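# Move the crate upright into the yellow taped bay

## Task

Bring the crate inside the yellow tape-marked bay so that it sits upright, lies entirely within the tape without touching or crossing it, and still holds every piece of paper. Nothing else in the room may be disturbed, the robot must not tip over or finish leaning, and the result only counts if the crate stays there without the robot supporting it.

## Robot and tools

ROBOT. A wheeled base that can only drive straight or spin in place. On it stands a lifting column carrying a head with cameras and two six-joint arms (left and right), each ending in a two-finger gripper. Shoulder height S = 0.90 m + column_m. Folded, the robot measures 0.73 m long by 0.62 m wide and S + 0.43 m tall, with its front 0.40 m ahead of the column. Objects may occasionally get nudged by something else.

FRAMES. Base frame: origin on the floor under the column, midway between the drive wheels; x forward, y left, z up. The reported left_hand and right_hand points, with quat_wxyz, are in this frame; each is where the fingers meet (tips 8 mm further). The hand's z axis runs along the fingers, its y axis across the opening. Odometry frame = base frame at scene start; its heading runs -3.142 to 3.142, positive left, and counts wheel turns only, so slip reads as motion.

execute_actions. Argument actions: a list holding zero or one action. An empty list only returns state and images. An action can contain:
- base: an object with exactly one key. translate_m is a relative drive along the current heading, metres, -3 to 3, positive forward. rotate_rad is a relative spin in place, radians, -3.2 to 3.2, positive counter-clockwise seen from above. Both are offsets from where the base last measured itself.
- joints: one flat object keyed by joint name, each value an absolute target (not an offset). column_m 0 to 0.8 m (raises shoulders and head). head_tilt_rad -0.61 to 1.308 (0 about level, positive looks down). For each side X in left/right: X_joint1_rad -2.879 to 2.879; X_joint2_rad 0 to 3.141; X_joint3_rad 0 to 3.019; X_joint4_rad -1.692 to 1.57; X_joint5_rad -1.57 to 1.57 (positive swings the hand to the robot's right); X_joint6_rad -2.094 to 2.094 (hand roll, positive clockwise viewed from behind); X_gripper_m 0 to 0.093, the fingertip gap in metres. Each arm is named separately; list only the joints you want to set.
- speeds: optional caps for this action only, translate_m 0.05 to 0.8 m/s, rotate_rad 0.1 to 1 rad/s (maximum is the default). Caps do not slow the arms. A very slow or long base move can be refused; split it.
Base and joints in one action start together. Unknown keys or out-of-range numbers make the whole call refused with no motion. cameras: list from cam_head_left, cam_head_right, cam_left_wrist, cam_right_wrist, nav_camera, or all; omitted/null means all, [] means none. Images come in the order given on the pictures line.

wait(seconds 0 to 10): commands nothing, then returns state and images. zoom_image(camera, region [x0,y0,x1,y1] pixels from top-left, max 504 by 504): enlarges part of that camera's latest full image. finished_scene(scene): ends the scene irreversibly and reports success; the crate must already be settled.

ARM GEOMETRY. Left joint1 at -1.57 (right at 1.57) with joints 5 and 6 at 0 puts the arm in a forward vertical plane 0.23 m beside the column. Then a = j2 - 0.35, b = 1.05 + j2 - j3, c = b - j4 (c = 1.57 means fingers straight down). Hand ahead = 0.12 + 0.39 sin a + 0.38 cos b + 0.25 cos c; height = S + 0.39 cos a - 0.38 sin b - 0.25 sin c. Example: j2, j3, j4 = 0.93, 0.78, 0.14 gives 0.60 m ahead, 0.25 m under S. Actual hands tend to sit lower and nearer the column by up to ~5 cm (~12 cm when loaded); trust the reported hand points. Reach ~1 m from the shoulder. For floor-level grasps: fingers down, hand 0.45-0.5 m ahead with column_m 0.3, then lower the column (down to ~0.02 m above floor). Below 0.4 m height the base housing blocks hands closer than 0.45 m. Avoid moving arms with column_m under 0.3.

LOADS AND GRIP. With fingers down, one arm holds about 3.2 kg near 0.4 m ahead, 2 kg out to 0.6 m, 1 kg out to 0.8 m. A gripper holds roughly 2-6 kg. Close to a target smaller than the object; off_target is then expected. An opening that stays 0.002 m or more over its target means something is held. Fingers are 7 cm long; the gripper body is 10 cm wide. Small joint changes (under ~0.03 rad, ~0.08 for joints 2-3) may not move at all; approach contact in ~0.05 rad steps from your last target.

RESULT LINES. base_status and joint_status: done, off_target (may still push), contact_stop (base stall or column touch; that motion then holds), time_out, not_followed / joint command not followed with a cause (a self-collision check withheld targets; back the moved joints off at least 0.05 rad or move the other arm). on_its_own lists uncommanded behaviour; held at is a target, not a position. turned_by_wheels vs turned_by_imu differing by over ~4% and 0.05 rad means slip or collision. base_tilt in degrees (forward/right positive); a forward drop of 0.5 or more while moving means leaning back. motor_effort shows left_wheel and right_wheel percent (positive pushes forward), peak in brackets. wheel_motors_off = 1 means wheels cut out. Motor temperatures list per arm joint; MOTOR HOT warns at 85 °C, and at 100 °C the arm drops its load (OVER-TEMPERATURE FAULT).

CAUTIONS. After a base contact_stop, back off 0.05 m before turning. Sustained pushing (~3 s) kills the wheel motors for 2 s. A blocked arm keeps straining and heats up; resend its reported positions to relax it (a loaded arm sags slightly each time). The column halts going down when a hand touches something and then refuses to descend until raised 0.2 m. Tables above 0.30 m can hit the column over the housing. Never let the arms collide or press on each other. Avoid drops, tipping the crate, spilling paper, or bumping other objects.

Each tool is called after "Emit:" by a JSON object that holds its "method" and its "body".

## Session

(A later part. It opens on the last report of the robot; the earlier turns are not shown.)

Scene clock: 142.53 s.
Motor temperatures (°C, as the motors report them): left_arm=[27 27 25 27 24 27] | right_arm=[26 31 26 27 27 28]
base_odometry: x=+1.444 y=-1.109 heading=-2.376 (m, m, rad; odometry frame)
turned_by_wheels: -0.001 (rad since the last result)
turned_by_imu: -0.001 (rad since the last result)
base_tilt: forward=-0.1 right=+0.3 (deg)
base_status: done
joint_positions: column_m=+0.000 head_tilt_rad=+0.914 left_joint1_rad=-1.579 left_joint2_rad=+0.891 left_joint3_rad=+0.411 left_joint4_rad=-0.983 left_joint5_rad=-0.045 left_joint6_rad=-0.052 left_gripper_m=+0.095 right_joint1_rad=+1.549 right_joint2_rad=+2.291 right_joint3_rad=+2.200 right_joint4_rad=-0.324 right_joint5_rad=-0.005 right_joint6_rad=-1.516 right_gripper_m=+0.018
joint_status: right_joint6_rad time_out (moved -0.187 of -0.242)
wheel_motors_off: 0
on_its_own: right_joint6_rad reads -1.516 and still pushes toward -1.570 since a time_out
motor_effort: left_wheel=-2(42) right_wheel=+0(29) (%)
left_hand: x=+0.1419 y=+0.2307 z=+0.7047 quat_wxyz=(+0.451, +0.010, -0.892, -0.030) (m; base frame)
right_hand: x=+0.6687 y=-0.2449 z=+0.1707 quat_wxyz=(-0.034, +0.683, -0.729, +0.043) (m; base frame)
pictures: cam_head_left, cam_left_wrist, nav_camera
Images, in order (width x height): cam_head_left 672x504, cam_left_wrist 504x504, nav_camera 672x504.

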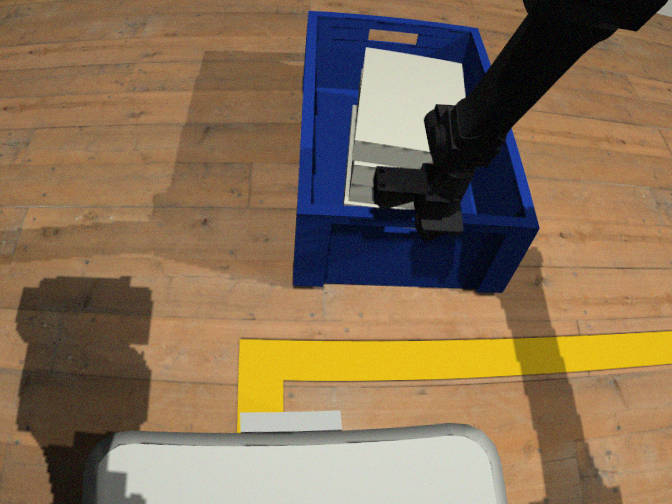

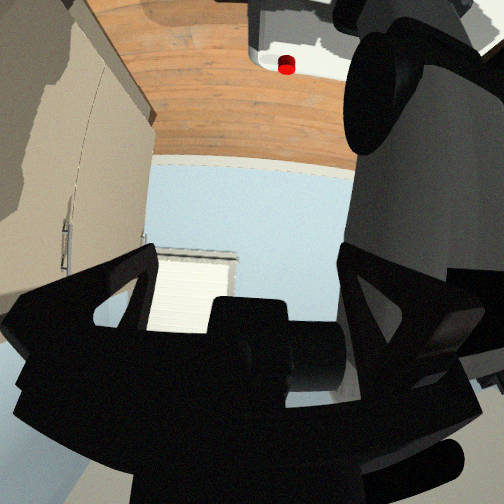

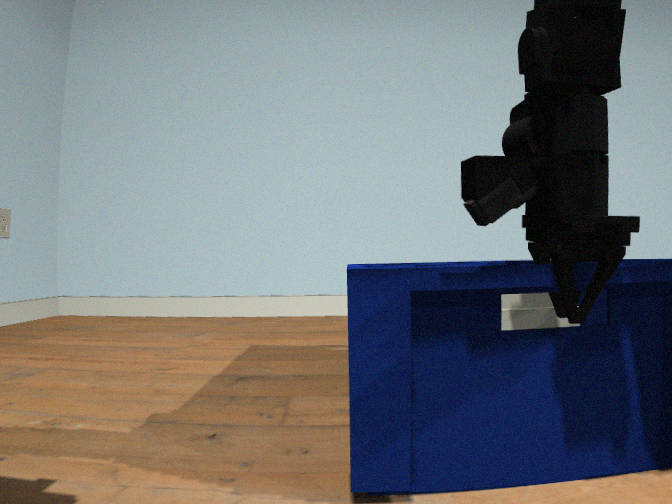

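Emit:
{"method": "execute_actions", "body": {"actions": [{"base":{"translate_m":-0.4},"speeds":{"translate_m":0.12},"joints":{"right_joint1_rad":1.47}}], "cameras": ["cam_head_left","nav_camera","cam_left_wrist"]}}

Scene clock: 154.13 s.
Motor temperatures (°C, as the motors report them): left_arm=[27 27 25 27 24 27] | right_arm=[26 32 26 27 27 28]
base_odometry: x=+1.733 y=-0.832 heading=-2.377 (m, m, rad; odometry frame)
turned_by_wheels: +0.000 (rad since the last result)
turned_by_imu: -0.001 (rad since the last result)
base_tilt: forward=+0.0 right=+0.3 (deg)
base_status: done
joint_positions: column_m=+0.000 head_tilt_rad=+0.914 left_joint1_rad=-1.579 left_joint2_rad=+0.890 left_joint3_rad=+0.411 left_joint4_rad=-0.983 left_joint5_rad=-0.045 left_joint6_rad=-0.052 left_gripper_m=+0.095 right_joint1_rad=+1.515 right_joint2_rad=+2.293 right_joint3_rad=+2.202 right_joint4_rad=-0.317 right_joint5_rad=-0.021 right_joint6_rad=-1.557 right_gripper_m=+0.018
joint_status: right_joint1_rad time_out (moved -0.034 of -0.079)
wheel_motors_off: 0
on_its_own: right_joint1_rad reads +1.515 and still pushes toward +1.470 since a time_out; right_joint6_rad moved -0.042 to your old target -1.570
motor_effort: left_wheel=-2(40) right_wheel=+0(34) (%)
left_hand: x=+0.1418 y=+0.2307 z=+0.7048 quat_wxyz=(+0.451, +0.010, -0.892, -0.030) (m; base frame)
right_hand: x=+0.6699 y=-0.2734 z=+0.1712 quat_wxyz=(-0.031, +0.693, -0.719, +0.051) (m; base frame)
pictures: cam_head_left, cam_left_wrist, nav_camera
Images, in order (width x height): cam_head_left 672x504, cam_left_wrist 504x504, nav_camera 672x504.

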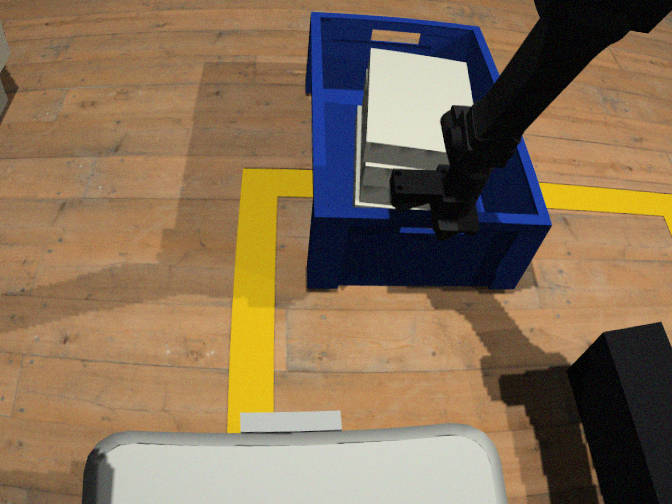

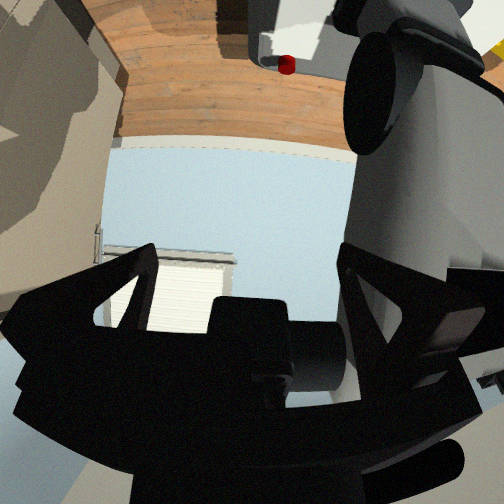

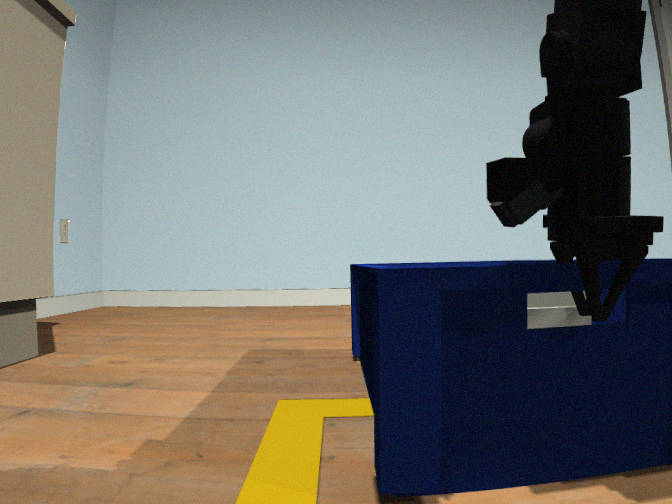

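Emit:
{"method": "execute_actions", "body": {"actions": [{"base":{"translate_m":-0.4},"speeds":{"translate_m":0.12},"joints":{"right_joint1_rad":1.51,"head_tilt_rad":0.75}}], "cameras": ["cam_head_left","nav_camera","cam_left_wrist"]}}

Scene clock: 162.03 s.
Motor temperatures (°C, as the motors report them): left_arm=[27 27 25 27 24 27] | right_arm=[26 32 26 27 27 28]
base_odometry: x=+2.021 y=-0.555 heading=-2.377 (m, m, rad; odometry frame)
turned_by_wheels: +0.000 (rad since the last result)
turned_by_imu: -0.001 (rad since the last result)
base_tilt: forward=-0.1 right=+0.3 (deg)
base_status: done
joint_positions: column_m=+0.000 head_tilt_rad=+0.766 left_joint1_rad=-1.579 left_joint2_rad=+0.890 left_joint3_rad=+0.411 left_joint4_rad=-0.983 left_joint5_rad=-0.045 left_joint6_rad=-0.052 left_gripper_m=+0.095 right_joint1_rad=+1.517 right_joint2_rad=+2.294 right_joint3_rad=+2.206 right_joint4_rad=-0.313 right_joint5_rad=-0.015 right_joint6_rad=-1.557 right_gripper_m=+0.019
joint_status: all done
wheel_motors_off: 0
motor_effort: left_wheel=-2(40) right_wheel=+0(31) (%)
left_hand: x=+0.1420 y=+0.2307 z=+0.7047 quat_wxyz=(+0.451, +0.010, -0.892, -0.030) (m; base frame)
right_hand: x=+0.6723 y=-0.2731 z=+0.1715 quat_wxyz=(-0.032, +0.693, -0.719, +0.055) (m; base frame)
pictures: cam_head_left, cam_left_wrist, nav_camera
Images, in order (width x height): cam_head_left 672x504, cam_left_wrist 504x504, nav_camera 672x504.

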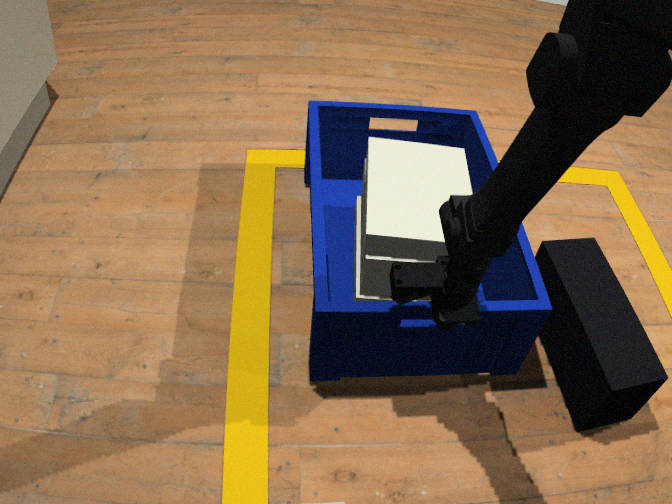

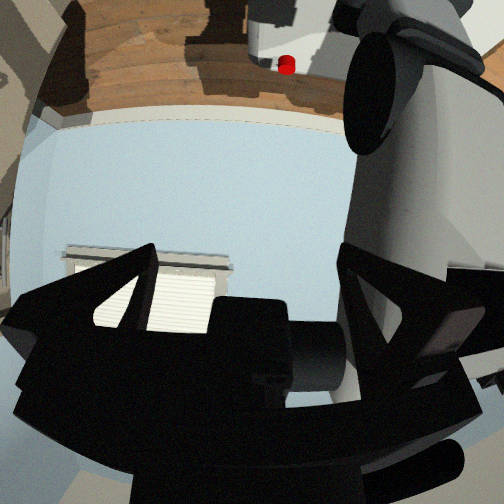

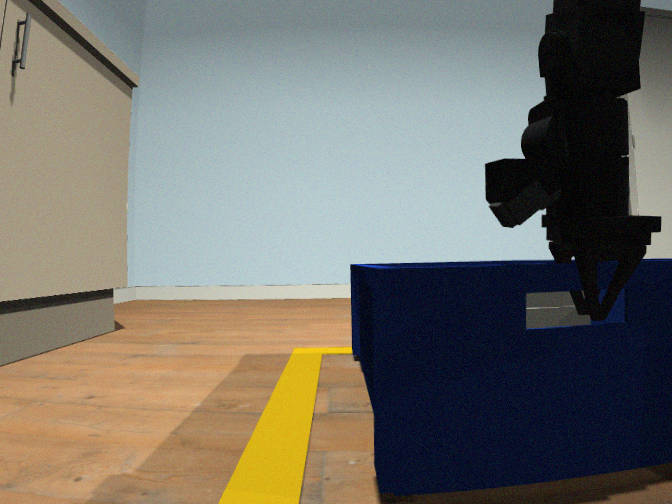

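Emit:
{"method": "execute_actions", "body": {"actions": [{"base":{"translate_m":-0.12},"speeds":{"translate_m":0.1},"joints":{"right_joint1_rad":1.55}}], "cameras": []}}

Emit:
{"method": "execute_actions", "body": {"actions": [{"joints":{"right_gripper_m":0.06,"right_joint1_rad":1.525,"right_joint2_rad":2.294,"right_joint3_rad":2.206,"right_joint4_rad":-0.313}}], "cameras": []}}

Emit:
{"method": "execute_actions", "body": {"actions": [{"joints":{"column_m":0.35,"head_tilt_rad":0.95}}], "cameras": ["cam_head_left","cam_right_wrist","nav_camera"]}}

Scene clock: 169.93 s.
Motor temperatures (°C, as the motors report them): left_arm=[27 27 25 27 24 27] | right_arm=[26 33 25 27 27 28]
base_odometry: x=+2.108 y=-0.472 heading=-2.377 (m, m, rad; odometry frame)
turned_by_wheels: +0.000 (rad since the last result)
turned_by_imu: -0.001 (rad since the last result)
base_tilt: forward=-0.1 right=+0.3 (deg)
base_status: done
joint_positions: column_m=+0.000 head_tilt_rad=+0.766 left_joint1_rad=-1.579 left_joint2_rad=+0.890 left_joint3_rad=+0.412 left_joint4_rad=-0.983 left_joint5_rad=-0.045 left_joint6_rad=-0.052 left_gripper_m=+0.095 right_joint1_rad=+1.532 right_joint2_rad=+2.293 right_joint3_rad=+2.207 right_joint4_rad=-0.313 right_joint5_rad=-0.001 right_joint6_rad=-1.547 right_gripper_m=+0.019
joint_status: all done
wheel_motors_off: 0
motor_effort: left_wheel=-1(40) right_wheel=+0(34) (%)
left_hand: x=+0.1425 y=+0.2307 z=+0.7046 quat_wxyz=(+0.451, +0.010, -0.892, -0.030) (m; base frame)
right_hand: x=+0.6739 y=-0.2612 z=+0.1717 quat_wxyz=(-0.033, +0.691, -0.720, +0.055) (m; base frame)
pictures: none
No camera images: the call's "cameras" was empty. Leave "cameras" out to get every camera's image.

Scene clock: 170.70 s.
Motor temperatures (°C, as the motors report them): left_arm=[27 27 25 27 24 27] | right_arm=[26 33 26 27 27 28]
base_odometry: x=+2.108 y=-0.472 heading=-2.377 (m, m, rad; odometry frame)
turned_by_wheels: +0.000 (rad since the last result)
turned_by_imu: +0.000 (rad since the last result)
base_tilt: forward=-0.1 right=+0.2 (deg)
base_status: not commanded
joint_positions: column_m=+0.000 head_tilt_rad=+0.766 left_joint1_rad=-1.579 left_joint2_rad=+0.890 left_joint3_rad=+0.412 left_joint4_rad=-0.983 left_joint5_rad=-0.045 left_joint6_rad=-0.052 left_gripper_m=+0.095 right_joint1_rad=+1.532 right_joint2_rad=+2.293 right_joint3_rad=+2.210 right_joint4_rad=-0.313 right_joint5_rad=-0.001 right_joint6_rad=-1.560 right_gripper_m=+0.060
joint_status: all done
wheel_motors_off: 0
motor_effort: left_wheel=-3(3) right_wheel=+2(2) (%)
left_hand: x=+0.1425 y=+0.2307 z=+0.7046 quat_wxyz=(+0.451, +0.010, -0.892, -0.030) (m; base frame)
right_hand: x=+0.6753 y=-0.2612 z=+0.1721 quat_wxyz=(-0.033, +0.696, -0.715, +0.056) (m; base frame)
pictures: none
No camera images: the call's "cameras" was empty. Leave "cameras" out to get every camera's image.

Scene clock: 175.87 s.
Motor temperatures (°C, as the motors report them): left_arm=[27 27 25 27 24 27] | right_arm=[26 33 26 27 27 28]
base_odometry: x=+2.108 y=-0.472 heading=-2.377 (m, m, rad; odometry frame)
turned_by_wheels: +0.000 (rad since the last result)
turned_by_imu: -0.001 (rad since the last result)
base_tilt: forward=-0.1 right=+0.3 (deg)
base_status: not commanded
joint_positions: column_m=+0.350 head_tilt_rad=+0.950 left_joint1_rad=-1.579 left_joint2_rad=+0.890 left_joint3_rad=+0.412 left_joint4_rad=-0.983 left_joint5_rad=-0.045 left_joint6_rad=-0.052 left_gripper_m=+0.095 right_joint1_rad=+1.532 right_joint2_rad=+2.293 right_joint3_rad=+2.210 right_joint4_rad=-0.313 right_joint5_rad=-0.001 right_joint6_rad=-1.560 right_gripper_m=+0.060
joint_status: all done
wheel_motors_off: 0
motor_effort: left_wheel=-3(3) right_wheel=+2(2) (%)
left_hand: x=+0.1425 y=+0.2307 z=+1.0545 quat_wxyz=(+0.451, +0.010, -0.892, -0.030) (m; base frame)
right_hand: x=+0.6753 y=-0.2612 z=+0.5220 quat_wxyz=(-0.033, +0.696, -0.715, +0.056) (m; base frame)
pictures: cam_head_left, cam_right_wrist, nav_camera
Images, in order (width x height): cam_head_left 672x504, cam_right_wrist 504x504, nav_camera 672x504.

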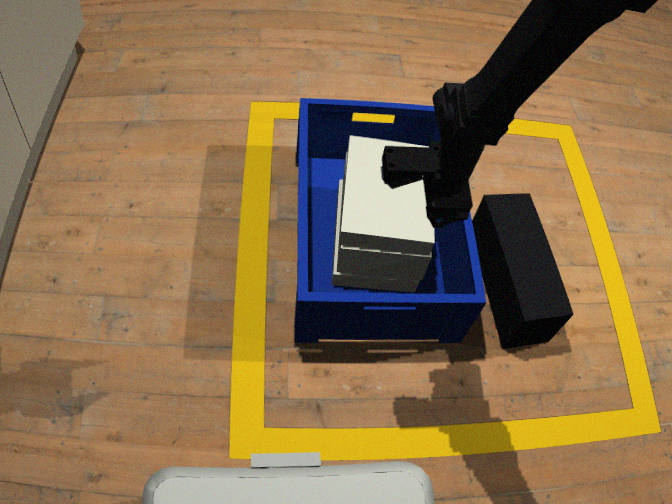

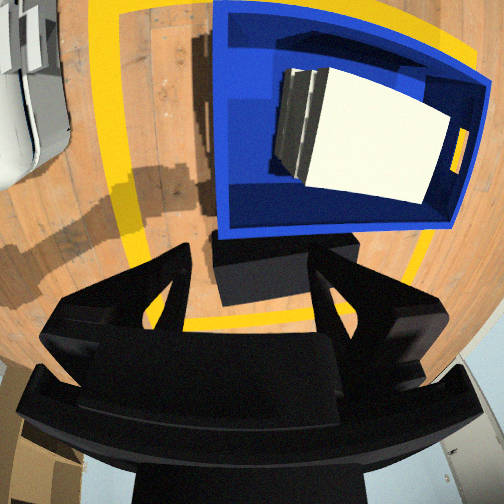

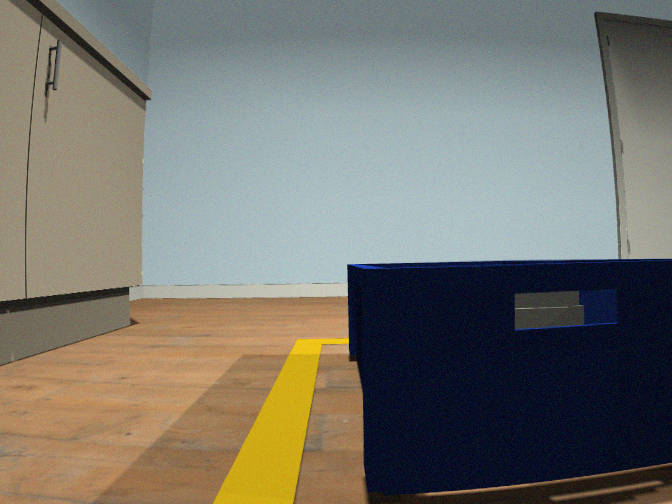

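The crate is inside the tape and clear of the box.

Emit:
{"method": "finished_scene", "body": {"scene": 1}}

The scene is finished: the task was done.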